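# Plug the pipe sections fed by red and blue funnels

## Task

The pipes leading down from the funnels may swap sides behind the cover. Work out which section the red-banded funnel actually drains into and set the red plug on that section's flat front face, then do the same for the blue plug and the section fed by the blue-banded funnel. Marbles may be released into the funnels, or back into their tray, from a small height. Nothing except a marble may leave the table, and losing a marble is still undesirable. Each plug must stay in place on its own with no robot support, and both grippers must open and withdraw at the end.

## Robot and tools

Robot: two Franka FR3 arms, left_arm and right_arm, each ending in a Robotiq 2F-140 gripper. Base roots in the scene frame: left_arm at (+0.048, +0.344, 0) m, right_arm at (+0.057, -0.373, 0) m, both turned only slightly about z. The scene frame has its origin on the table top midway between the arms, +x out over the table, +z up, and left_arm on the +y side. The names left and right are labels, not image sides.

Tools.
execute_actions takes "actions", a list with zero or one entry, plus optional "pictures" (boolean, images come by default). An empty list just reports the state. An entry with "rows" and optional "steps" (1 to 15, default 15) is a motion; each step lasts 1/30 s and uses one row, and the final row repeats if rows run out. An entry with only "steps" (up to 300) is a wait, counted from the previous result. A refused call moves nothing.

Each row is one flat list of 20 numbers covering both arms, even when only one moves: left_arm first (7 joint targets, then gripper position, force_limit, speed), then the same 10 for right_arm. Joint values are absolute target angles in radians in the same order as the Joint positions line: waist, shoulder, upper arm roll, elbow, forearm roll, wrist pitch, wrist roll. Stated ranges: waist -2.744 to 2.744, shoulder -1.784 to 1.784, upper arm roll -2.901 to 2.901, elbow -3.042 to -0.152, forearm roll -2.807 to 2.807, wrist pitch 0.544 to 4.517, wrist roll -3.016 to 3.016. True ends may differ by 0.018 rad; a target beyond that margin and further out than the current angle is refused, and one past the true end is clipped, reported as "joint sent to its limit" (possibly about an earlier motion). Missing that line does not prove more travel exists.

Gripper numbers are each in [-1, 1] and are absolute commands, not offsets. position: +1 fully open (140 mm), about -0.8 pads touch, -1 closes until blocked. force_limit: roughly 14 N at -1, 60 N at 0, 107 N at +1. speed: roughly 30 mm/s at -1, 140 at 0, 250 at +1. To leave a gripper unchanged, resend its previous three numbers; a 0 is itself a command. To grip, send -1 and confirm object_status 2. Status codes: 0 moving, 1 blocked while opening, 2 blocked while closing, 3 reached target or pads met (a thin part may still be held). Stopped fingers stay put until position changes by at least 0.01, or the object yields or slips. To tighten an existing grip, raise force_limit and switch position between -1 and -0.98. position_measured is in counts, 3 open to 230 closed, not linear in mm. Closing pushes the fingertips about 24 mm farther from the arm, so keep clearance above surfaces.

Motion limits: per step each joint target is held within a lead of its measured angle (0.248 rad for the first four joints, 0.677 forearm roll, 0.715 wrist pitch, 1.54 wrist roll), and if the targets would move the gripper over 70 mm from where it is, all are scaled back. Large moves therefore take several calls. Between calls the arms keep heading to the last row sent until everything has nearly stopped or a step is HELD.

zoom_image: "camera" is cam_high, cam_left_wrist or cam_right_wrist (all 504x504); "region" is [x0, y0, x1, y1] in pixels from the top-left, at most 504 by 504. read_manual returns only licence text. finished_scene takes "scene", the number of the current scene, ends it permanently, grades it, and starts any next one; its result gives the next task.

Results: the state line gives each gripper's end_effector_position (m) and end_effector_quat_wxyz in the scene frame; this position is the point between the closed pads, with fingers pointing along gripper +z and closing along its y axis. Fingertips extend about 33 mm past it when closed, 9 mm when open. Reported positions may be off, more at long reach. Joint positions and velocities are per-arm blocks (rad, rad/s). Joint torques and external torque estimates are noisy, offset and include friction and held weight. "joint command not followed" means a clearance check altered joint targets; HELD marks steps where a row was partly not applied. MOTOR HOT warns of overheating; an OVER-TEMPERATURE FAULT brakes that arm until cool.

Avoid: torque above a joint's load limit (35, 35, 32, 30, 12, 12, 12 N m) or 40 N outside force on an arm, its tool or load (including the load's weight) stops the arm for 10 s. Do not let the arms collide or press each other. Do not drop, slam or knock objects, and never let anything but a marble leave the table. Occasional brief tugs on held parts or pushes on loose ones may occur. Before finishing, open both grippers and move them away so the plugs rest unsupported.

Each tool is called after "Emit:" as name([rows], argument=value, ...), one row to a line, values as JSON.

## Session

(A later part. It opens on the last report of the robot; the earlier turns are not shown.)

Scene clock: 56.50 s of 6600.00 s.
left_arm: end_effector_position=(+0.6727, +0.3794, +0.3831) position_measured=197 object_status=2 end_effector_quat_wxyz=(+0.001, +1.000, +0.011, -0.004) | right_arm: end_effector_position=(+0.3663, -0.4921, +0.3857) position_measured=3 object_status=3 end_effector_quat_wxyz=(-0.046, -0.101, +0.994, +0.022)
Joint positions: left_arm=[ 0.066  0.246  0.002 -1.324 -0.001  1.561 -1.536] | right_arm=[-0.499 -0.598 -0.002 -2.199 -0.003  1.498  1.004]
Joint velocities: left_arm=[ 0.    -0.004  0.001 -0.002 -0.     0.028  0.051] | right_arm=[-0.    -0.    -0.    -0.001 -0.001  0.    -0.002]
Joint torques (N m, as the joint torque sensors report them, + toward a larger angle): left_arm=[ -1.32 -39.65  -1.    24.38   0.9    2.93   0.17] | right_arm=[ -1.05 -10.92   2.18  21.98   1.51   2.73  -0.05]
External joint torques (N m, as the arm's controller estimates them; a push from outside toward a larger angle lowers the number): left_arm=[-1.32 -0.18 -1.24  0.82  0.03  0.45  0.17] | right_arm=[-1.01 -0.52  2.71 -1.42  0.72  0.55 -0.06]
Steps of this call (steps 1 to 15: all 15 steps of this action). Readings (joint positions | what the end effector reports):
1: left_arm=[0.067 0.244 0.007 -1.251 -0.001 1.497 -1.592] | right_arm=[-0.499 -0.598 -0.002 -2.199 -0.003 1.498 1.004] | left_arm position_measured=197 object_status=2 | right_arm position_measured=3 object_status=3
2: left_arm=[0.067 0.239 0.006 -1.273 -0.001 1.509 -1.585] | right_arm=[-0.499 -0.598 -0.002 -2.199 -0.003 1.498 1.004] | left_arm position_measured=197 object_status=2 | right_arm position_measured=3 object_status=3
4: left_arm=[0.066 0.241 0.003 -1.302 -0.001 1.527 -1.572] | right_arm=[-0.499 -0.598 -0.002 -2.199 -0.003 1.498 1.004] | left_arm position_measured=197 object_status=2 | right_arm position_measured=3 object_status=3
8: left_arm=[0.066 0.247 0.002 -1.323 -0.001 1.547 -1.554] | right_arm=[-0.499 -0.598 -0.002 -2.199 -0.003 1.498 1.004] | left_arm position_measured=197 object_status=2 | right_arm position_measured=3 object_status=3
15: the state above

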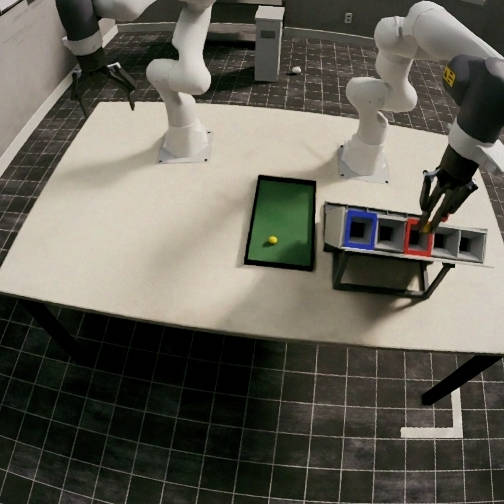

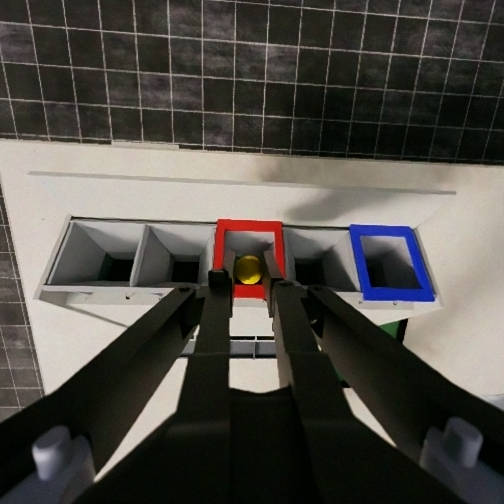

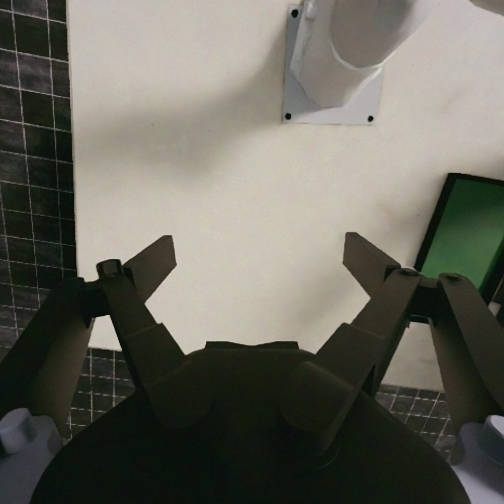

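Emit:
execute_actions([
  {"rows":[[0.064,0.243,0,-1.3246,0,1.568,-1.517,0,-0.6,0,-0.5,-0.6,0,-2.2,0,1.5,1.0,1,0,0]],"steps":10},
], pictures=false)

Emit:
execute_actions([
  {"rows":[[0.064,0.12,0,-1.37,0,1.55,-1.517,0,-0.6,0,-0.5,-0.6,0,-2.2,0,1.5,1.0,1,0,0],[0.064,0.12,0,-1.37,0,1.55,-1.517,0,-0.6,0,-0.5,-0.6,0,-2.2,0,1.5,1.0,1,0,0],[0.064,0.12,0,-1.37,0,1.55,-1.517,0,-0.6,0,-0.5,-0.6,0,-2.2,0,1.5,1.0,1,0,0],[0.06,-0.6,0,-2.1,0,1.55,-1.52,0.6,-0.6,0,-0.5,-0.6,0,-2.2,0,1.5,1.0,1,0,0]],"steps":15},
], pictures=false)

Emit:
execute_actions([
  {"rows":[[0.06,-1.2,0,-2.8,0,1.8,-1.52,0.6,-0.6,0,-0.5,-0.6,0,-2.2,0,1.5,1.0,1,0,0]],"steps":15},
], pictures=false)

Emit:
execute_actions([
  {"steps":25},
])

Emit:
execute_actions([
  {"rows":[[0.9016,-1.0,0,-2.8,0,1.9,-0.68,0,-0.4,0,-0.5,-0.6,0,-2.2,0,1.5,1.0,1,0,0]],"steps":9},
], pictures=false)

Emit:
execute_actions([
  {"rows":[[0.9016,-0.358,0,-2.7025,0,2.345,-0.68,0,-0.4,0,-0.5,-0.6,0,-2.2,0,1.5,1.0,1,0,0]],"steps":15},
], pictures=false)

Emit:
execute_actions([
  {"steps":20},
])

Scene clock: 65.97 s of 6600.00 s.
left_arm: end_effector_position=(+0.6742, +0.3794, +0.3836) position_measured=129 object_status=0 end_effector_quat_wxyz=(+0.000, +1.000, +0.003, -0.002) | right_arm: end_effector_position=(+0.3663, -0.4921, +0.3857) position_measured=3 object_status=3 end_effector_quat_wxyz=(-0.046, -0.101, +0.994, +0.022)
Joint positions: left_arm=[ 0.066  0.246  0.001 -1.324 -0.001  1.565 -1.521] | right_arm=[-0.499 -0.598 -0.002 -2.199 -0.003  1.498  1.004]
Joint velocities: left_arm=[ 0.001 -0.001  0.001  0.     0.     0.     0.   ] | right_arm=[ 0.002 -0.    -0.     0.    -0.001  0.001  0.001]
Joint torques (N m, as the joint torque sensors report them, + toward a larger angle): left_arm=[ -0.63 -41.2   -1.22  25.68   1.05   2.88   0.28] | right_arm=[ -0.23 -11.24   2.68  22.07   1.38   2.72  -0.04]
External joint torques (N m, as the arm's controller estimates them; a push from outside toward a larger angle lowers the number): left_arm=[-0.75 -1.65 -1.56  2.06  0.17  0.36  0.28] | right_arm=[-0.27 -0.66  3.12 -1.45  0.59  0.54 -0.05]
Steps of this call (steps 1 to 30: the robot went on to your last target; steps 31 to 90: nothing new was sent; then 6.13 s passed at rest; steps 91 to 100: all 10 steps of this action). Readings (joint positions | what the end effector reports):
91: left_arm=[0.066 0.246 0.001 -1.324 -0.001 1.565 -1.521] | right_arm=[-0.499 -0.598 -0.002 -2.199 -0.003 1.498 1.004] | left_arm position_measured=197 object_status=0 | right_arm position_measured=3 object_status=3
92: left_arm=[0.066 0.246 0.001 -1.324 -0.001 1.565 -1.521] | right_arm=[-0.499 -0.598 -0.002 -2.199 -0.003 1.498 1.004] | left_arm position_measured=195 object_status=0 | right_arm position_measured=3 object_status=3
94: left_arm=[0.066 0.246 0.001 -1.324 -0.001 1.565 -1.521] | right_arm=[-0.499 -0.598 -0.002 -2.199 -0.003 1.498 1.004] | left_arm position_measured=175 object_status=0 | right_arm position_measured=3 object_status=3
98: left_arm=[0.066 0.246 0.001 -1.324 -0.001 1.565 -1.521] | right_arm=[-0.499 -0.598 -0.002 -2.199 -0.003 1.498 1.004] | left_arm position_measured=144 object_status=0 | right_arm position_measured=3 object_status=3
100: the state above

Scene clock: 66.47 s of 6600.00 s.
left_arm: end_effector_position=(+0.4317, +0.3644, +0.4450) position_measured=53 object_status=0 end_effector_quat_wxyz=(-0.001, +1.000, +0.002, +0.030) | right_arm: end_effector_position=(+0.3663, -0.4921, +0.3857) position_measured=3 object_status=3 end_effector_quat_wxyz=(-0.046, -0.101, +0.994, +0.022)
Joint positions: left_arm=[ 0.063 -0.562  0.001 -2.052 -0.001  1.55  -1.521] | right_arm=[-0.499 -0.598 -0.002 -2.199 -0.003  1.498  1.004]
Joint velocities: left_arm=[-0.001 -0.822  0.001 -0.439  0.002  0.    -0.002] | right_arm=[ 0.    -0.001  0.    -0.001  0.    -0.001 -0.001]
Joint torques (N m, as the joint torque sensors report them, + toward a larger angle): left_arm=[-1.77  6.44 -2.02 17.01  1.    2.62  0.21] | right_arm=[ -0.56 -10.92   2.35  21.82   1.5    2.82   0.05]
External joint torques (N m, as the arm's controller estimates them; a push from outside toward a larger angle lowers the number): left_arm=[-1.42 -1.   -1.12 -0.37  0.17 -0.36  0.19] | right_arm=[-0.56 -0.41  2.83 -1.64  0.7   0.64  0.04]
Steps of this call (steps 1 to 15: all 15 steps of this action). Readings (joint positions | what the end effector reports):
1: left_arm=[0.066 0.228 0.001 -1.345 -0.001 1.564 -1.521] | right_arm=[-0.499 -0.598 -0.002 -2.199 -0.003 1.498 1.004] | left_arm position_measured=129 object_status=0 | right_arm position_measured=3 object_status=3
2: left_arm=[0.066 0.204 0.001 -1.360 -0.001 1.560 -1.521] | right_arm=[-0.499 -0.598 -0.002 -2.199 -0.003 1.498 1.004] | left_arm position_measured=129 object_status=0 | right_arm position_measured=3 object_status=3
4: left_arm=[0.065 0.125 0.001 -1.425 -0.001 1.563 -1.521] | right_arm=[-0.499 -0.598 -0.002 -2.199 -0.003 1.498 1.004] | left_arm position_measured=129 object_status=0 | right_arm position_measured=3 object_status=3
8: left_arm=[0.063 -0.139 0.001 -1.690 -0.001 1.558 -1.521] | right_arm=[-0.499 -0.598 -0.002 -2.199 -0.003 1.498 1.004] | left_arm position_measured=99 object_status=0 | right_arm position_measured=3 object_status=3
15: the state above

Scene clock: 66.97 s of 6600.00 s.
left_arm: end_effector_position=(+0.3134, +0.3577, +0.2984) position_measured=53 object_status=3 end_effector_quat_wxyz=(-0.004, +0.996, +0.001, +0.088) | right_arm: end_effector_position=(+0.3663, -0.4921, +0.3857) position_measured=3 object_status=3 end_effector_quat_wxyz=(-0.046, -0.101, +0.994, +0.022)
Joint positions: left_arm=[ 0.062 -1.192  0.001 -2.795 -0.001  1.78  -1.521] | right_arm=[-0.499 -0.598 -0.002 -2.199 -0.003  1.498  1.004]
Joint velocities: left_arm=[ 0.    -0.054 -0.    -0.068 -0.     0.093 -0.001] | right_arm=[ 0.    -0.     0.     0.001 -0.     0.    -0.   ]
Joint torques (N m, as the joint torque sensors report them, + toward a larger angle): left_arm=[-1.08  3.78 -1.73 26.53  0.86  3.5   0.16] | right_arm=[ -0.83 -11.16   1.38  22.35   1.48   2.83   0.01]
External joint torques (N m, as the arm's controller estimates them; a push from outside toward a larger angle lowers the number): left_arm=[-1.07 -0.69 -0.75  0.91 -0.05  0.38  0.15] | right_arm=[-0.83 -0.72  1.85 -1.11  0.69  0.65  0.  ]
Steps of this call (steps 1 to 15: all 15 steps of this action). Readings (joint positions | what the end effector reports):
1: left_arm=[0.062 -0.624 0.001 -2.121 -0.001 1.597 -1.521] | right_arm=[-0.499 -0.598 -0.002 -2.199 -0.003 1.498 1.004] | left_arm position_measured=53 object_status=0 | right_arm position_measured=3 object_status=3
2: left_arm=[0.062 -0.702 0.001 -2.202 -0.001 1.633 -1.521] | right_arm=[-0.499 -0.598 -0.002 -2.199 -0.003 1.498 1.004] | left_arm position_measured=53 object_status=0 | right_arm position_measured=3 object_status=3
4: left_arm=[0.062 -0.864 0.001 -2.358 -0.001 1.688 -1.521] | right_arm=[-0.499 -0.598 -0.002 -2.199 -0.003 1.498 1.004] | left_arm position_measured=53 object_status=0 | right_arm position_measured=3 object_status=3
8: left_arm=[0.062 -1.136 0.001 -2.639 -0.001 1.746 -1.521] | right_arm=[-0.499 -0.598 -0.002 -2.199 -0.003 1.498 1.004] | left_arm position_measured=53 object_status=3 | right_arm position_measured=3 object_status=3
15: the state above

Scene clock: 67.80 s of 6600.00 s.
left_arm: end_effector_position=(+0.3178, +0.3580, +0.3005) position_measured=53 object_status=3 end_effector_quat_wxyz=(-0.004, +0.995, +0.001, +0.098) | right_arm: end_effector_position=(+0.3663, -0.4921, +0.3857) position_measured=3 object_status=3 end_effector_quat_wxyz=(-0.046, -0.101, +0.994, +0.022)
Joint positions: left_arm=[ 0.062 -1.197  0.001 -2.799 -0.001  1.797 -1.521] | right_arm=[-0.499 -0.598 -0.002 -2.199 -0.003  1.498  1.004]
Joint velocities: left_arm=[-0.001  0.001  0.001  0.001 -0.001  0.001 -0.   ] | right_arm=[-0.001  0.     0.001  0.001 -0.001 -0.001  0.   ]
Joint torques (N m, as the joint torque sensors report them, + toward a larger angle): left_arm=[-1.32  4.6  -1.45 24.78  0.95  3.35  0.18] | right_arm=[ -0.67 -10.62   1.67  22.09   1.48   2.82  -0.01]
External joint torques (N m, as the arm's controller estimates them; a push from outside toward a larger angle lowers the number): left_arm=[-1.31 -0.37 -0.55  0.46  0.08  0.39  0.18] | right_arm=[-0.66 -0.2   2.15 -1.36  0.69  0.64 -0.01]
Steps of this call (steps 1 to 25: the robot went on to your last target). Readings (joint positions | what the end effector reports):
1: left_arm=[0.062 -1.194 0.001 -2.797 -0.001 1.783 -1.521] | right_arm=[-0.499 -0.598 -0.002 -2.199 -0.003 1.498 1.004] | left_arm position_measured=53 object_status=3 | right_arm position_measured=3 object_status=3
2: left_arm=[0.062 -1.195 0.001 -2.798 -0.001 1.786 -1.521] | right_arm=[-0.499 -0.598 -0.002 -2.199 -0.003 1.498 1.004] | left_arm position_measured=53 object_status=3 | right_arm position_measured=3 object_status=3
4: left_arm=[0.062 -1.197 0.001 -2.798 -0.001 1.789 -1.521] | right_arm=[-0.499 -0.598 -0.002 -2.199 -0.003 1.498 1.004] | left_arm position_measured=53 object_status=3 | right_arm position_measured=3 object_status=3
8: left_arm=[0.062 -1.197 0.001 -2.798 -0.001 1.794 -1.521] | right_arm=[-0.499 -0.598 -0.002 -2.199 -0.003 1.498 1.004] | left_arm position_measured=53 object_status=3 | right_arm position_measured=3 object_status=3
25: the state above

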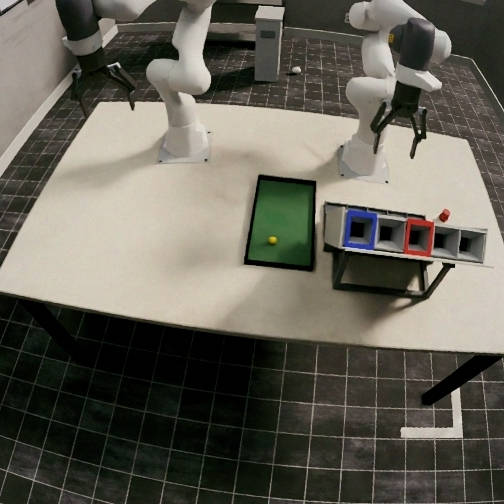

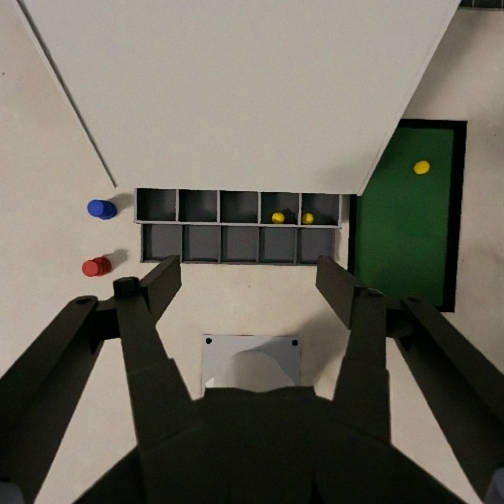

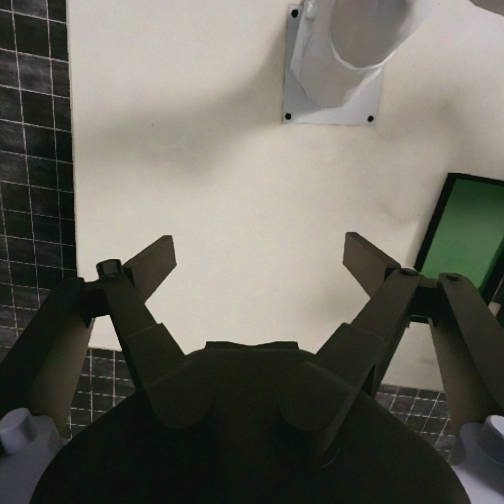

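Scene clock: 68.10 s of 6600.00 s.
left_arm: end_effector_position=(+0.2667, +0.5248, +0.2561) position_measured=113 object_status=0 end_effector_quat_wxyz=(-0.024, +0.997, +0.073, +0.033) | right_arm: end_effector_position=(+0.3663, -0.4921, +0.3857) position_measured=3 object_status=3 end_effector_quat_wxyz=(-0.046, -0.101, +0.994, +0.022)
Joint positions: left_arm=[ 0.703 -1.005 -0.002 -2.802 -0.002  1.879 -1.025] | right_arm=[-0.499 -0.598 -0.002 -2.199 -0.003  1.498  1.004]
Joint velocities: left_arm=[2.182 0.05  0.068 0.001 0.013 0.121 1.085] | right_arm=[ 0.001  0.     0.001 -0.001 -0.    -0.     0.001]
Joint torques (N m, as the joint torque sensors report them, + toward a larger angle): left_arm=[-10.5    1.57  -2.8   27.77   0.67   2.82   0.51] | right_arm=[ -0.49 -10.72   1.86  21.96   1.48   2.77   0.03]
External joint torques (N m, as the arm's controller estimates them; a push from outside toward a larger angle lowers the number): left_arm=[0.96 2.5  0.47 2.83 0.18 0.38 0.47] | right_arm=[-0.54 -0.35  2.27 -1.45  0.68  0.6   0.03]
Steps of this call (steps 1 to 9: all 9 steps of this action). Readings (joint positions | what the end effector reports):
1: left_arm=[0.110 -1.169 -0.004 -2.792 -0.003 1.812 -1.453] | right_arm=[-0.499 -0.598 -0.002 -2.199 -0.003 1.498 1.004] | left_arm position_measured=53 object_status=0 | right_arm position_measured=3 object_status=3
2: left_arm=[0.178 -1.124 -0.005 -2.789 -0.003 1.827 -1.386] | right_arm=[-0.499 -0.598 -0.002 -2.199 -0.003 1.498 1.004] | left_arm position_measured=60 object_status=0 | right_arm position_measured=3 object_status=3
4: left_arm=[0.320 -1.055 -0.005 -2.796 -0.003 1.849 -1.260] | right_arm=[-0.499 -0.598 -0.002 -2.199 -0.003 1.498 1.004] | left_arm position_measured=75 object_status=0 | right_arm position_measured=3 object_status=3
8: left_arm=[0.626 -1.008 -0.003 -2.802 -0.002 1.874 -1.063] | right_arm=[-0.499 -0.598 -0.002 -2.199 -0.003 1.498 1.004] | left_arm position_measured=106 object_status=0 | right_arm position_measured=3 object_status=3
9: the state above

Scene clock: 68.60 s of 6600.00 s.
left_arm: end_effector_position=(+0.2794, +0.6297, +0.1243) position_measured=129 object_status=3 end_effector_quat_wxyz=(+0.020, +0.999, +0.048, -0.017) | right_arm: end_effector_position=(+0.3663, -0.4921, +0.3857) position_measured=3 object_status=3 end_effector_quat_wxyz=(-0.046, -0.101, +0.994, +0.022)
Joint positions: left_arm=[ 0.898 -0.362  0.002 -2.711 -0.001  2.296 -0.775] | right_arm=[-0.499 -0.598 -0.002 -2.199 -0.003  1.498  1.004]
Joint velocities: left_arm=[ 0.014  0.117 -0.002  0.023  0.001  0.257  0.304] | right_arm=[-0.    -0.    -0.001 -0.001 -0.001 -0.001 -0.001]
Joint torques (N m, as the joint torque sensors report them, + toward a larger angle): left_arm=[  0.5  -19.69  -1.15  27.06   0.87   3.27   0.4 ] | right_arm=[ -0.66 -11.78   2.15  22.08   1.41   2.82  -0.09]
External joint torques (N m, as the arm's controller estimates them; a push from outside toward a larger angle lowers the number): left_arm=[ 0.65  1.72 -0.65  2.51  0.28  0.4   0.41] | right_arm=[-0.63 -1.34  2.66 -1.33  0.63  0.65 -0.09]
Steps of this call (steps 1 to 15: all 15 steps of this action). Readings (joint positions | what the end effector reports):
1: left_arm=[0.742 -0.985 0.004 -2.793 -0.001 1.907 -1.009] | right_arm=[-0.499 -0.598 -0.002 -2.199 -0.003 1.498 1.004] | left_arm position_measured=121 object_status=0 | right_arm position_measured=3 object_status=3
2: left_arm=[0.766 -0.951 0.004 -2.778 -0.001 1.943 -0.994] | right_arm=[-0.499 -0.598 -0.002 -2.199 -0.003 1.498 1.004] | left_arm position_measured=128 object_status=0 | right_arm position_measured=3 object_status=3
4: left_arm=[0.809 -0.871 0.003 -2.750 -0.001 2.018 -0.961] | right_arm=[-0.499 -0.598 -0.002 -2.199 -0.003 1.498 1.004] | left_arm position_measured=129 object_status=0 | right_arm position_measured=3 object_status=3
8: left_arm=[0.875 -0.630 0.002 -2.705 -0.001 2.175 -0.878] | right_arm=[-0.499 -0.598 -0.002 -2.199 -0.003 1.498 1.004] | left_arm position_measured=129 object_status=3 | right_arm position_measured=3 object_status=3
15: the state above

Scene clock: 69.27 s of 6600.00 s.
left_arm: end_effector_position=(+0.2904, +0.6437, +0.1298) position_measured=129 object_status=3 end_effector_quat_wxyz=(+0.002, +1.000, +0.008, -0.000) | right_arm: end_effector_position=(+0.3663, -0.4921, +0.3857) position_measured=3 object_status=3 end_effector_quat_wxyz=(-0.046, -0.101, +0.994, +0.022)
Joint positions: left_arm=[ 0.899 -0.359  0.002 -2.704 -0.001  2.341 -0.694] | right_arm=[-0.499 -0.598 -0.002 -2.199 -0.003  1.498  1.004]
Joint velocities: left_arm=[ 0.     0.    -0.     0.    -0.001  0.005  0.033] | right_arm=[-0.001  0.     0.001  0.001 -0.     0.001 -0.   ]
Joint torques (N m, as the joint torque sensors report them, + toward a larger angle): left_arm=[  1.05 -15.73  -1.68  24.3    0.71   2.96   0.17] | right_arm=[ -0.88 -11.87   1.8   22.55   1.37   2.84   0.03]
External joint torques (N m, as the arm's controller estimates them; a push from outside toward a larger angle lowers the number): left_arm=[ 1.07  1.12 -1.32  2.62  0.12  0.46  0.17] | right_arm=[-0.87 -1.39  2.27 -0.92  0.58  0.65  0.03]
Steps of this call (steps 1 to 20: the robot went on to your last target). Readings (joint positions | what the end effector reports):
1: left_arm=[0.899 -0.360 0.002 -2.710 -0.001 2.304 -0.766] | right_arm=[-0.499 -0.598 -0.002 -2.199 -0.003 1.498 1.004] | left_arm position_measured=129 object_status=3 | right_arm position_measured=3 object_status=3
2: left_arm=[0.899 -0.359 0.002 -2.708 -0.001 2.311 -0.757] | right_arm=[-0.499 -0.598 -0.002 -2.199 -0.003 1.498 1.004] | left_arm position_measured=129 object_status=3 | right_arm position_measured=3 object_status=3
4: left_arm=[0.899 -0.359 0.002 -2.705 -0.001 2.321 -0.743] | right_arm=[-0.499 -0.598 -0.002 -2.199 -0.003 1.498 1.004] | left_arm position_measured=129 object_status=3 | right_arm position_measured=3 object_status=3
8: left_arm=[0.899 -0.359 0.002 -2.704 -0.001 2.333 -0.722] | right_arm=[-0.499 -0.598 -0.002 -2.199 -0.003 1.498 1.004] | left_arm position_measured=129 object_status=3 | right_arm position_measured=3 object_status=3
20: the state above

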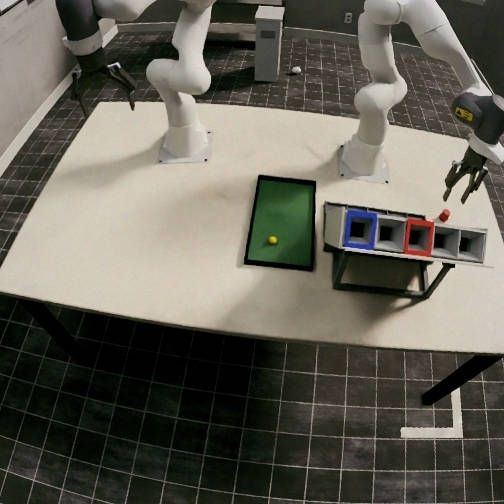

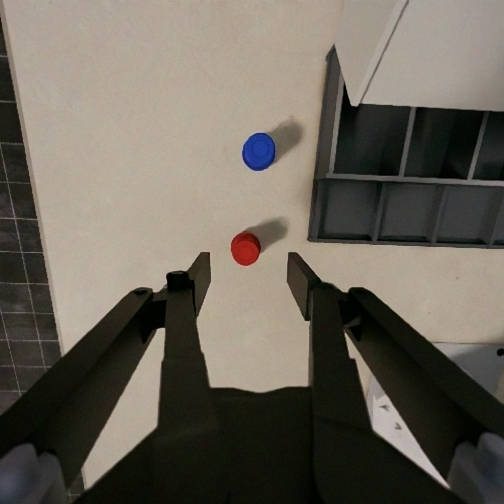

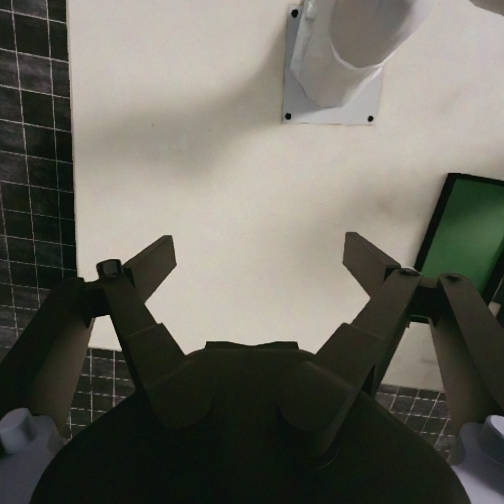

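Emit:
execute_actions([
  {"rows":[[0.9016,-0.335,0,-2.709,0,2.41,-0.68,0,-0.4,0,-0.5,-0.6,0,-2.2,0,1.5,1.0,1,0,0],[0.9016,-0.315,0,-2.715,0,2.45,-0.68,0,-0.4,0,-0.5,-0.6,0,-2.2,0,1.5,1.0,1,0,0],[0.9016,-0.29,0,-2.722,0,2.48,-0.68,0,-0.4,0,-0.5,-0.6,0,-2.2,0,1.5,1.0,1,0,0],[0.9016,-0.27,0,-2.728,0,2.51,-0.68,0,-0.4,0,-0.5,-0.6,0,-2.2,0,1.5,1.0,1,0,0],[0.9016,-0.25,0,-2.734,0,2.55,-0.68,0,-0.4,0,-0.5,-0.6,0,-2.2,0,1.5,1.0,1,0,0],[0.9016,-0.23,0,-2.74,0,2.58,-0.68,0,-0.4,0,-0.5,-0.6,0,-2.2,0,1.5,1.0,1,0,0],[0.9016,-0.21,0,-2.746,0,2.617,-0.68,0,-0.4,0,-0.5,-0.6,0,-2.2,0,1.5,1.0,1,0,0],[0.9016,-0.19,0,-2.752,0,2.617,-0.68,0,-0.4,0,-0.5,-0.6,0,-2.2,0,1.5,1.0,1,0,0],[0.9016,-0.17,0,-2.758,0,2.617,-0.68,0,-0.4,0,-0.5,-0.6,0,-2.2,0,1.5,1.0,1,0,0],[0.9016,-0.147,0,-2.7645,0,2.617,-0.68,0,-0.4,0,-0.5,-0.6,0,-2.2,0,1.5,1.0,1,0,0]],"steps":15},
], pictures=false)

Emit:
execute_actions([
  {"steps":6},
], pictures=false)

Emit:
execute_actions([
  {"rows":[[0.9016,-0.147,0,-2.7645,0,2.617,-0.68,-1,-0.4,0,-0.5,-0.6,0,-2.2,0,1.5,1.0,1,0,0]],"steps":15},
])

Emit:
execute_actions([
  {"rows":[[0.9016,-0.37,0,-2.71,0,2.33,-0.8,-1,-0.4,0,-0.5,-0.6,0,-2.2,0,1.5,1.0,1,0,0]],"steps":8},
], pictures=false)

Emit:
execute_actions([
  {"rows":[[0.8,-0.656,0,-2.92,0,2.274,-1.2,-1,-0.4,0,-0.5,-0.6,0,-2.2,0,1.5,1.0,1,0,0]],"steps":6},
], pictures=false)

Emit:
execute_actions([
  {"rows":[[-0.378,-0.656,0,-2.93,0,2.274,-1.959,-1,-0.4,0,-0.5,-0.6,0,-2.2,0,1.5,1.0,1,0,0]],"steps":15},
], pictures=false)

Emit:
execute_actions([
  {"steps":20},
])

Scene clock: 83.53 s of 6600.00 s.
left_arm: end_effector_position=(+0.2848, +0.6371, +0.0459) position_measured=129 object_status=3 end_effector_quat_wxyz=(+0.012, +1.000, +0.003, -0.009) | right_arm: end_effector_position=(+0.3663, -0.4921, +0.3857) position_measured=3 object_status=3 end_effector_quat_wxyz=(-0.046, -0.101, +0.994, +0.022)
Joint positions: left_arm=[ 0.899 -0.149  0.002 -2.766 -0.001  2.586 -0.684] | right_arm=[-0.499 -0.598 -0.002 -2.199 -0.003  1.498  1.004]
Joint velocities: left_arm=[ 0.001  0.039 -0.    -0.     0.001  0.158  0.001] | right_arm=[ 0.     0.001  0.     0.001 -0.001 -0.     0.002]
Joint torques (N m, as the joint torque sensors report them, + toward a larger angle): left_arm=[  1.44 -21.67  -1.46  20.61   0.65   3.23   0.35] | right_arm=[ -1.   -11.58   1.55  22.22   1.45   2.76  -0.07]
External joint torques (N m, as the arm's controller estimates them; a push from outside toward a larger angle lowers the number): left_arm=[ 1.47  1.04 -1.28  0.91  0.22  0.5   0.35] | right_arm=[-0.98 -1.09  2.04 -1.26  0.66  0.57 -0.08]
Steps of this call (steps 1 to 30: the robot went on to your last target; steps 31 to 90: nothing new was sent; then 10.77 s passed at rest; steps 91 to 105: all 15 steps of this action). Readings (joint positions | what the end effector reports):
91: left_arm=[0.899 -0.356 0.002 -2.704 -0.001 2.353 -0.684] | right_arm=[-0.499 -0.598 -0.002 -2.199 -0.003 1.498 1.004] | left_arm position_measured=129 object_status=3 | right_arm position_measured=3 object_status=3
92: left_arm=[0.899 -0.347 0.002 -2.705 -0.001 2.370 -0.684] | right_arm=[-0.499 -0.598 -0.002 -2.199 -0.003 1.498 1.004] | left_arm position_measured=129 object_status=3 | right_arm position_measured=3 object_status=3
94: left_arm=[0.899 -0.316 0.002 -2.712 -0.001 2.412 -0.684] | right_arm=[-0.499 -0.598 -0.002 -2.199 -0.003 1.498 1.004] | left_arm position_measured=129 object_status=3 | right_arm position_measured=3 object_status=3
98: left_arm=[0.899 -0.235 0.002 -2.737 -0.001 2.511 -0.684] | right_arm=[-0.499 -0.598 -0.002 -2.199 -0.003 1.498 1.004] | left_arm position_measured=129 object_status=3 | right_arm position_measured=3 object_status=3
105: the state above

Scene clock: 83.73 s of 6600.00 s.
left_arm: end_effector_position=(+0.2887, +0.6419, +0.0473) position_measured=129 object_status=3 end_effector_quat_wxyz=(+0.005, +1.000, +0.003, -0.003) | right_arm: end_effector_position=(+0.3663, -0.4921, +0.3857) position_measured=3 object_status=3 end_effector_quat_wxyz=(-0.046, -0.101, +0.994, +0.022)
Joint positions: left_arm=[ 0.899 -0.149  0.002 -2.766 -0.001  2.606 -0.684] | right_arm=[-0.499 -0.598 -0.002 -2.199 -0.003  1.498  1.004]
Joint velocities: left_arm=[-0.    -0.     0.001  0.    -0.001  0.052 -0.001] | right_arm=[ 0.    -0.001  0.001 -0.001 -0.    -0.    -0.002]
Joint torques (N m, as the joint torque sensors report them, + toward a larger angle): left_arm=[  1.5  -19.9   -1.03  20.63   0.67   2.88   0.22] | right_arm=[ -0.6  -11.29   2.32  21.49   1.43   2.82   0.  ]
External joint torques (N m, as the arm's controller estimates them; a push from outside toward a larger angle lowers the number): left_arm=[ 1.51  0.85 -0.88  2.5   0.26  0.4   0.22] | right_arm=[-0.61 -0.72  2.78 -2.02  0.63  0.64  0.  ]
Steps of this call (steps 1 to 6: the robot went on to your last target). Readings (joint positions | what the end effector reports):
1: left_arm=[0.899 -0.149 0.002 -2.766 -0.001 2.591 -0.684] | right_arm=[-0.499 -0.598 -0.002 -2.199 -0.003 1.498 1.004] | left_arm position_measured=129 object_status=3 | right_arm position_measured=3 object_status=3
2: left_arm=[0.899 -0.149 0.002 -2.766 -0.001 2.595 -0.684] | right_arm=[-0.499 -0.598 -0.002 -2.199 -0.003 1.498 1.004] | left_arm position_measured=129 object_status=3 | right_arm position_measured=3 object_status=3
4: left_arm=[0.899 -0.149 0.002 -2.766 -0.001 2.602 -0.684] | right_arm=[-0.499 -0.598 -0.002 -2.199 -0.003 1.498 1.004] | left_arm position_measured=129 object_status=3 | right_arm position_measured=3 object_status=3
6: the state above

Scene clock: 84.23 s of 6600.00 s.
left_arm: end_effector_position=(+0.2902, +0.6438, +0.0480) position_measured=190 object_status=2 end_effector_quat_wxyz=(+0.002, +1.000, +0.003, -0.001) | right_arm: end_effector_position=(+0.3663, -0.4921, +0.3857) position_measured=3 object_status=3 end_effector_quat_wxyz=(-0.046, -0.101, +0.994, +0.022)
Joint positions: left_arm=[ 0.899 -0.149  0.002 -2.765 -0.001  2.613 -0.684] | right_arm=[-0.499 -0.598 -0.002 -2.199 -0.003  1.498  1.004]
Joint velocities: left_arm=[-0.001 -0.001  0.001 -0.002 -0.    -0.001 -0.   ] | right_arm=[-0.001 -0.001  0.001 -0.001  0.    -0.001  0.001]
Joint torques (N m, as the joint torque sensors report them, + toward a larger angle): left_arm=[  1.42 -19.89  -1.7   20.36   0.63   3.21   0.34] | right_arm=[ -0.9  -11.49   1.99  22.57   1.53   2.78  -0.04]
External joint torques (N m, as the arm's controller estimates them; a push from outside toward a larger angle lowers the number): left_arm=[ 1.47  0.9  -1.51  2.17  0.21  0.7   0.34] | right_arm=[-0.93 -0.94  2.42 -0.91  0.74  0.6  -0.04]
Steps of this call (steps 1 to 15: all 15 steps of this action). Readings (joint positions | what the end effector reports):
1: left_arm=[0.899 -0.149 0.002 -2.766 -0.001 2.607 -0.684] | right_arm=[-0.499 -0.598 -0.002 -2.199 -0.003 1.498 1.004] | left_arm position_measured=129 object_status=0 | right_arm position_measured=3 object_status=3
2: left_arm=[0.899 -0.149 0.002 -2.766 -0.001 2.609 -0.684] | right_arm=[-0.499 -0.598 -0.002 -2.199 -0.003 1.498 1.004] | left_arm position_measured=135 object_status=0 | right_arm position_measured=3 object_status=3
4: left_arm=[0.899 -0.149 0.002 -2.766 -0.001 2.611 -0.684] | right_arm=[-0.499 -0.598 -0.002 -2.199 -0.003 1.498 1.004] | left_arm position_measured=150 object_status=0 | right_arm position_measured=3 object_status=3
8: left_arm=[0.899 -0.149 0.002 -2.765 -0.001 2.613 -0.684] | right_arm=[-0.499 -0.598 -0.002 -2.199 -0.003 1.498 1.004] | left_arm position_measured=181 object_status=0 | right_arm position_measured=3 object_status=3
15: the state above

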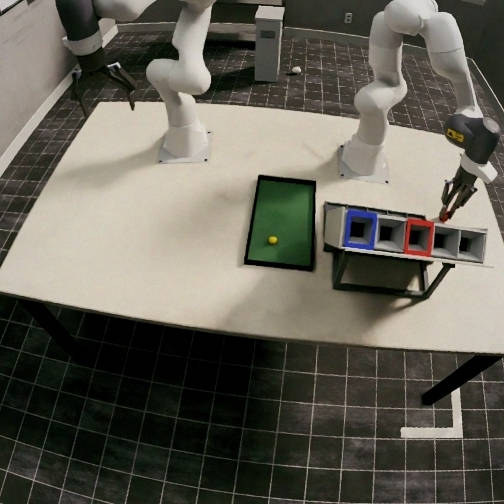

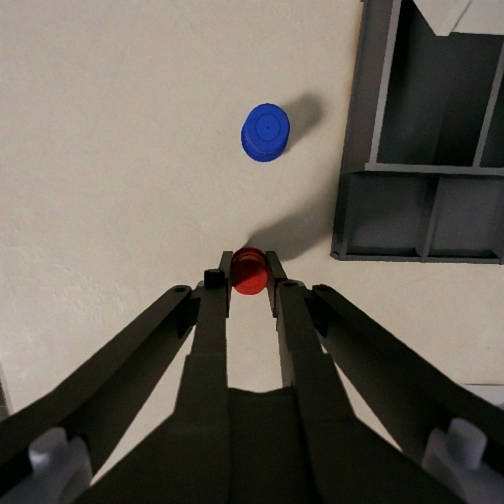

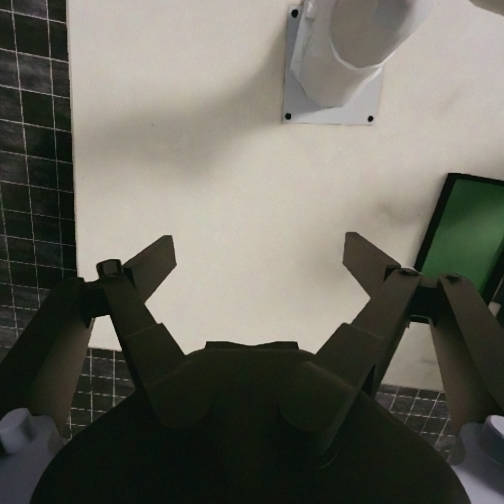

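Scene clock: 84.50 s of 6600.00 s.
left_arm: end_effector_position=(+0.3024, +0.6586, +0.1386) position_measured=190 object_status=2 end_effector_quat_wxyz=(-0.023, +0.999, +0.034, +0.021) | right_arm: end_effector_position=(+0.3663, -0.4921, +0.3857) position_measured=3 object_status=3 end_effector_quat_wxyz=(-0.046, -0.101, +0.994, +0.022)
Joint positions: left_arm=[ 0.899 -0.369  0.001 -2.704 -0.001  2.397 -0.748] | right_arm=[-0.499 -0.598 -0.002 -2.199 -0.003  1.498  1.004]
Joint velocities: left_arm=[-0.    -0.062 -0.    -0.006  0.001 -0.376 -0.16 ] | right_arm=[-0.     0.001 -0.     0.001  0.001 -0.     0.   ]
Joint torques (N m, as the joint torque sensors report them, + toward a larger angle): left_arm=[  0.58 -14.05  -1.18  21.37   0.81   1.84  -0.16] | right_arm=[ -1.2  -10.63   1.5   21.89   1.45   2.84  -0.09]
External joint torques (N m, as the arm's controller estimates them; a push from outside toward a larger angle lowers the number): left_arm=[ 0.63 -1.01 -0.78  2.45  0.22 -0.5  -0.16] | right_arm=[-1.19 -0.17  1.98 -1.59  0.66  0.65 -0.1 ]
Steps of this call (steps 1 to 8: all 8 steps of this action). Readings (joint positions | what the end effector reports):
1: left_arm=[0.899 -0.176 0.001 -2.763 -0.001 2.568 -0.693] | right_arm=[-0.499 -0.598 -0.002 -2.199 -0.003 1.498 1.004] | left_arm position_measured=190 object_status=2 | right_arm position_measured=3 object_status=3
2: left_arm=[0.899 -0.227 0.001 -2.756 -0.001 2.525 -0.703] | right_arm=[-0.499 -0.598 -0.002 -2.199 -0.003 1.498 1.004] | left_arm position_measured=190 object_status=2 | right_arm position_measured=3 object_status=3
4: left_arm=[0.899 -0.314 0.001 -2.726 -0.001 2.464 -0.721] | right_arm=[-0.499 -0.598 -0.002 -2.199 -0.003 1.498 1.004] | left_arm position_measured=190 object_status=2 | right_arm position_measured=3 object_status=3
8: the state above

Scene clock: 84.70 s of 6600.00 s.
left_arm: end_effector_position=(+0.2787, +0.5824, +0.1394) position_measured=190 object_status=2 end_effector_quat_wxyz=(-0.015, +0.996, +0.089, +0.018) | right_arm: end_effector_position=(+0.3663, -0.4921, +0.3857) position_measured=3 object_status=3 end_effector_quat_wxyz=(-0.046, -0.101, +0.994, +0.022)
Joint positions: left_arm=[ 0.812 -0.625 -0.001 -2.895 -0.001  2.317 -0.947] | right_arm=[-0.499 -0.598 -0.002 -2.199 -0.003  1.498  1.004]
Joint velocities: left_arm=[-0.142 -0.473 -0.    -0.304 -0.002 -0.251 -0.825] | right_arm=[ 0.    -0.     0.001  0.     0.     0.    -0.001]
Joint torques (N m, as the joint torque sensors report them, + toward a larger angle): left_arm=[-0.42 -4.23  0.07 24.62  0.69  2.41 -0.12] | right_arm=[ -0.15 -10.8    1.58  21.78   1.47   2.83  -0.09]
External joint torques (N m, as the arm's controller estimates them; a push from outside toward a larger angle lowers the number): left_arm=[-1.61 -1.36 -0.63  1.46 -0.04 -0.34 -0.12] | right_arm=[-0.15 -0.39  2.05 -1.64  0.68  0.65 -0.1 ]
Steps of this call (steps 1 to 6: all 6 steps of this action). Readings (joint positions | what the end effector reports):
1: left_arm=[0.885 -0.403 0.006 -2.737 -0.001 2.388 -0.776] | right_arm=[-0.499 -0.598 -0.002 -2.199 -0.003 1.498 1.004] | left_arm position_measured=190 object_status=2 | right_arm position_measured=3 object_status=3
2: left_arm=[0.865 -0.461 0.005 -2.786 -0.001 2.371 -0.810] | right_arm=[-0.499 -0.598 -0.002 -2.199 -0.003 1.498 1.004] | left_arm position_measured=190 object_status=2 | right_arm position_measured=3 object_status=3
4: left_arm=[0.828 -0.573 0.000 -2.863 -0.001 2.338 -0.886] | right_arm=[-0.499 -0.598 -0.002 -2.199 -0.003 1.498 1.004] | left_arm position_measured=190 object_status=2 | right_arm position_measured=3 object_status=3
6: the state above

Scene clock: 85.20 s of 6600.00 s.
left_arm: end_effector_position=(+0.3500, +0.2711, +0.1315) position_measured=190 object_status=2 end_effector_quat_wxyz=(+0.001, +0.999, -0.044, +0.005) | right_arm: end_effector_position=(+0.3663, -0.4921, +0.3857) position_measured=3 object_status=3 end_effector_quat_wxyz=(-0.046, -0.101, +0.994, +0.022)
Joint positions: left_arm=[-0.226 -0.653 -0.    -2.926 -0.001  2.282 -1.719] | right_arm=[-0.499 -0.598 -0.002 -2.199 -0.003  1.498  1.004]
Joint velocities: left_arm=[-2.003 -0.002 -0.089 -0.001  0.001 -0.019 -0.781] | right_arm=[ 0.    -0.    -0.001 -0.    -0.     0.     0.   ]
Joint torques (N m, as the joint torque sensors report them, + toward a larger angle): left_arm=[ 7.79 -9.37  2.44 22.26  0.79  1.81 -0.33] | right_arm=[ -0.68 -10.94   1.12  21.8    1.48   2.77   0.01]
External joint torques (N m, as the arm's controller estimates them; a push from outside toward a larger angle lowers the number): left_arm=[-1.6  -1.74 -1.55  1.31  0.15 -0.44 -0.3 ] | right_arm=[-0.68 -0.48  1.61 -1.66  0.68  0.6   0.01]
Steps of this call (steps 1 to 15: all 15 steps of this action). Readings (joint positions | what the end effector reports):
1: left_arm=[0.762 -0.636 0.010 -2.904 -0.001 2.311 -1.030] | right_arm=[-0.499 -0.598 -0.002 -2.199 -0.003 1.498 1.004] | left_arm position_measured=190 object_status=2 | right_arm position_measured=3 object_status=3
2: left_arm=[0.697 -0.642 0.009 -2.910 -0.001 2.307 -1.110] | right_arm=[-0.499 -0.598 -0.002 -2.199 -0.003 1.498 1.004] | left_arm position_measured=190 object_status=2 | right_arm position_measured=3 object_status=3
4: left_arm=[0.561 -0.648 0.005 -2.919 -0.001 2.299 -1.254] | right_arm=[-0.499 -0.598 -0.002 -2.199 -0.003 1.498 1.004] | left_arm position_measured=190 object_status=2 | right_arm position_measured=3 object_status=3
8: left_arm=[0.278 -0.652 0.001 -2.925 -0.001 2.289 -1.479] | right_arm=[-0.499 -0.598 -0.002 -2.199 -0.003 1.498 1.004] | left_arm position_measured=190 object_status=2 | right_arm position_measured=3 object_status=3
15: the state above

Scene clock: 85.87 s of 6600.00 s.
left_arm: end_effector_position=(+0.3326, +0.2280, +0.1297) position_measured=190 object_status=2 end_effector_quat_wxyz=(+0.000, +1.000, -0.014, +0.001) | right_arm: end_effector_position=(+0.3663, -0.4921, +0.3857) position_measured=3 object_status=3 end_effector_quat_wxyz=(-0.046, -0.101, +0.994, +0.022)
Joint positions: left_arm=[-0.376 -0.653 -0.002 -2.929 -0.001  2.277 -1.929] | right_arm=[-0.499 -0.598 -0.002 -2.199 -0.003  1.498  1.004]
Joint velocities: left_arm=[-0.001  0.    -0.001  0.    -0.    -0.    -0.088] | right_arm=[-0.001  0.001  0.001  0.001  0.    -0.001  0.001]
Joint torques (N m, as the joint torque sensors report them, + toward a larger angle): left_arm=[-2.45 -8.55 -0.36 24.05  0.71  2.17  0.04] | right_arm=[ -0.5  -11.     2.4   22.26   1.41   2.74   0.04]
External joint torques (N m, as the arm's controller estimates them; a push from outside toward a larger angle lowers the number): left_arm=[-2.4  -0.89  0.27  1.57  0.03 -0.36  0.04] | right_arm=[-0.43 -0.5   2.96 -1.26  0.63  0.55  0.04]
Steps of this call (steps 1 to 20: the robot went on to your last target). Readings (joint positions | what the end effector reports):
1: left_arm=[-0.281 -0.653 -0.004 -2.926 -0.001 2.282 -1.743] | right_arm=[-0.499 -0.598 -0.002 -2.199 -0.003 1.498 1.004] | left_arm position_measured=190 object_status=2 | right_arm position_measured=3 object_status=3
2: left_arm=[-0.317 -0.653 -0.006 -2.926 -0.001 2.281 -1.765] | right_arm=[-0.499 -0.598 -0.002 -2.199 -0.003 1.498 1.004] | left_arm position_measured=190 object_status=2 | right_arm position_measured=3 object_status=3
4: left_arm=[-0.353 -0.653 -0.006 -2.927 -0.001 2.280 -1.802] | right_arm=[-0.499 -0.598 -0.002 -2.199 -0.003 1.498 1.004] | left_arm position_measured=190 object_status=2 | right_arm position_measured=3 object_status=3
8: left_arm=[-0.372 -0.653 -0.003 -2.929 -0.001 2.278 -1.856] | right_arm=[-0.499 -0.598 -0.002 -2.199 -0.003 1.498 1.004] | left_arm position_measured=190 object_status=2 | right_arm position_measured=3 object_status=3
20: the state above

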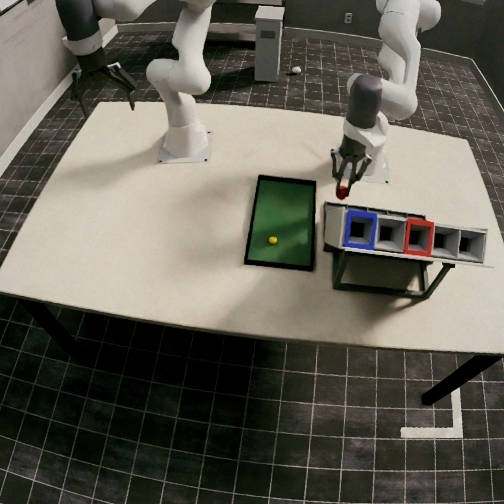

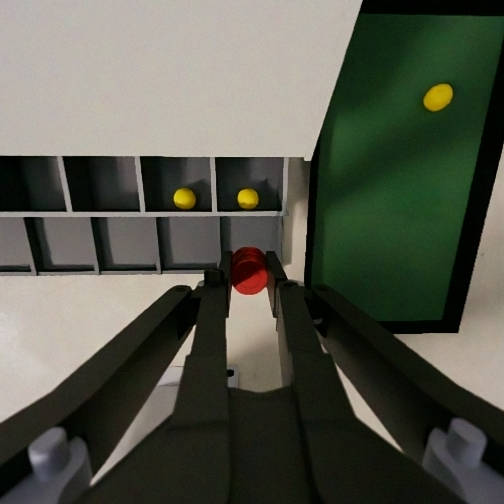

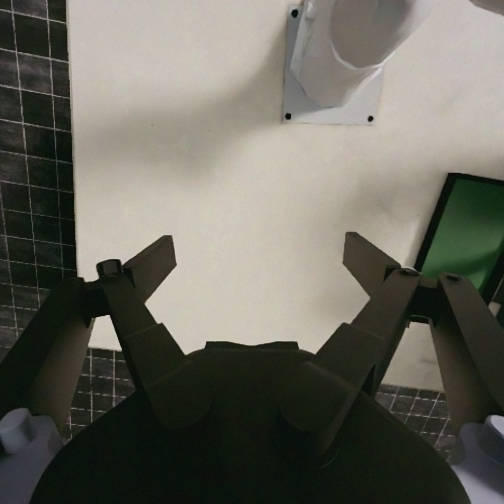

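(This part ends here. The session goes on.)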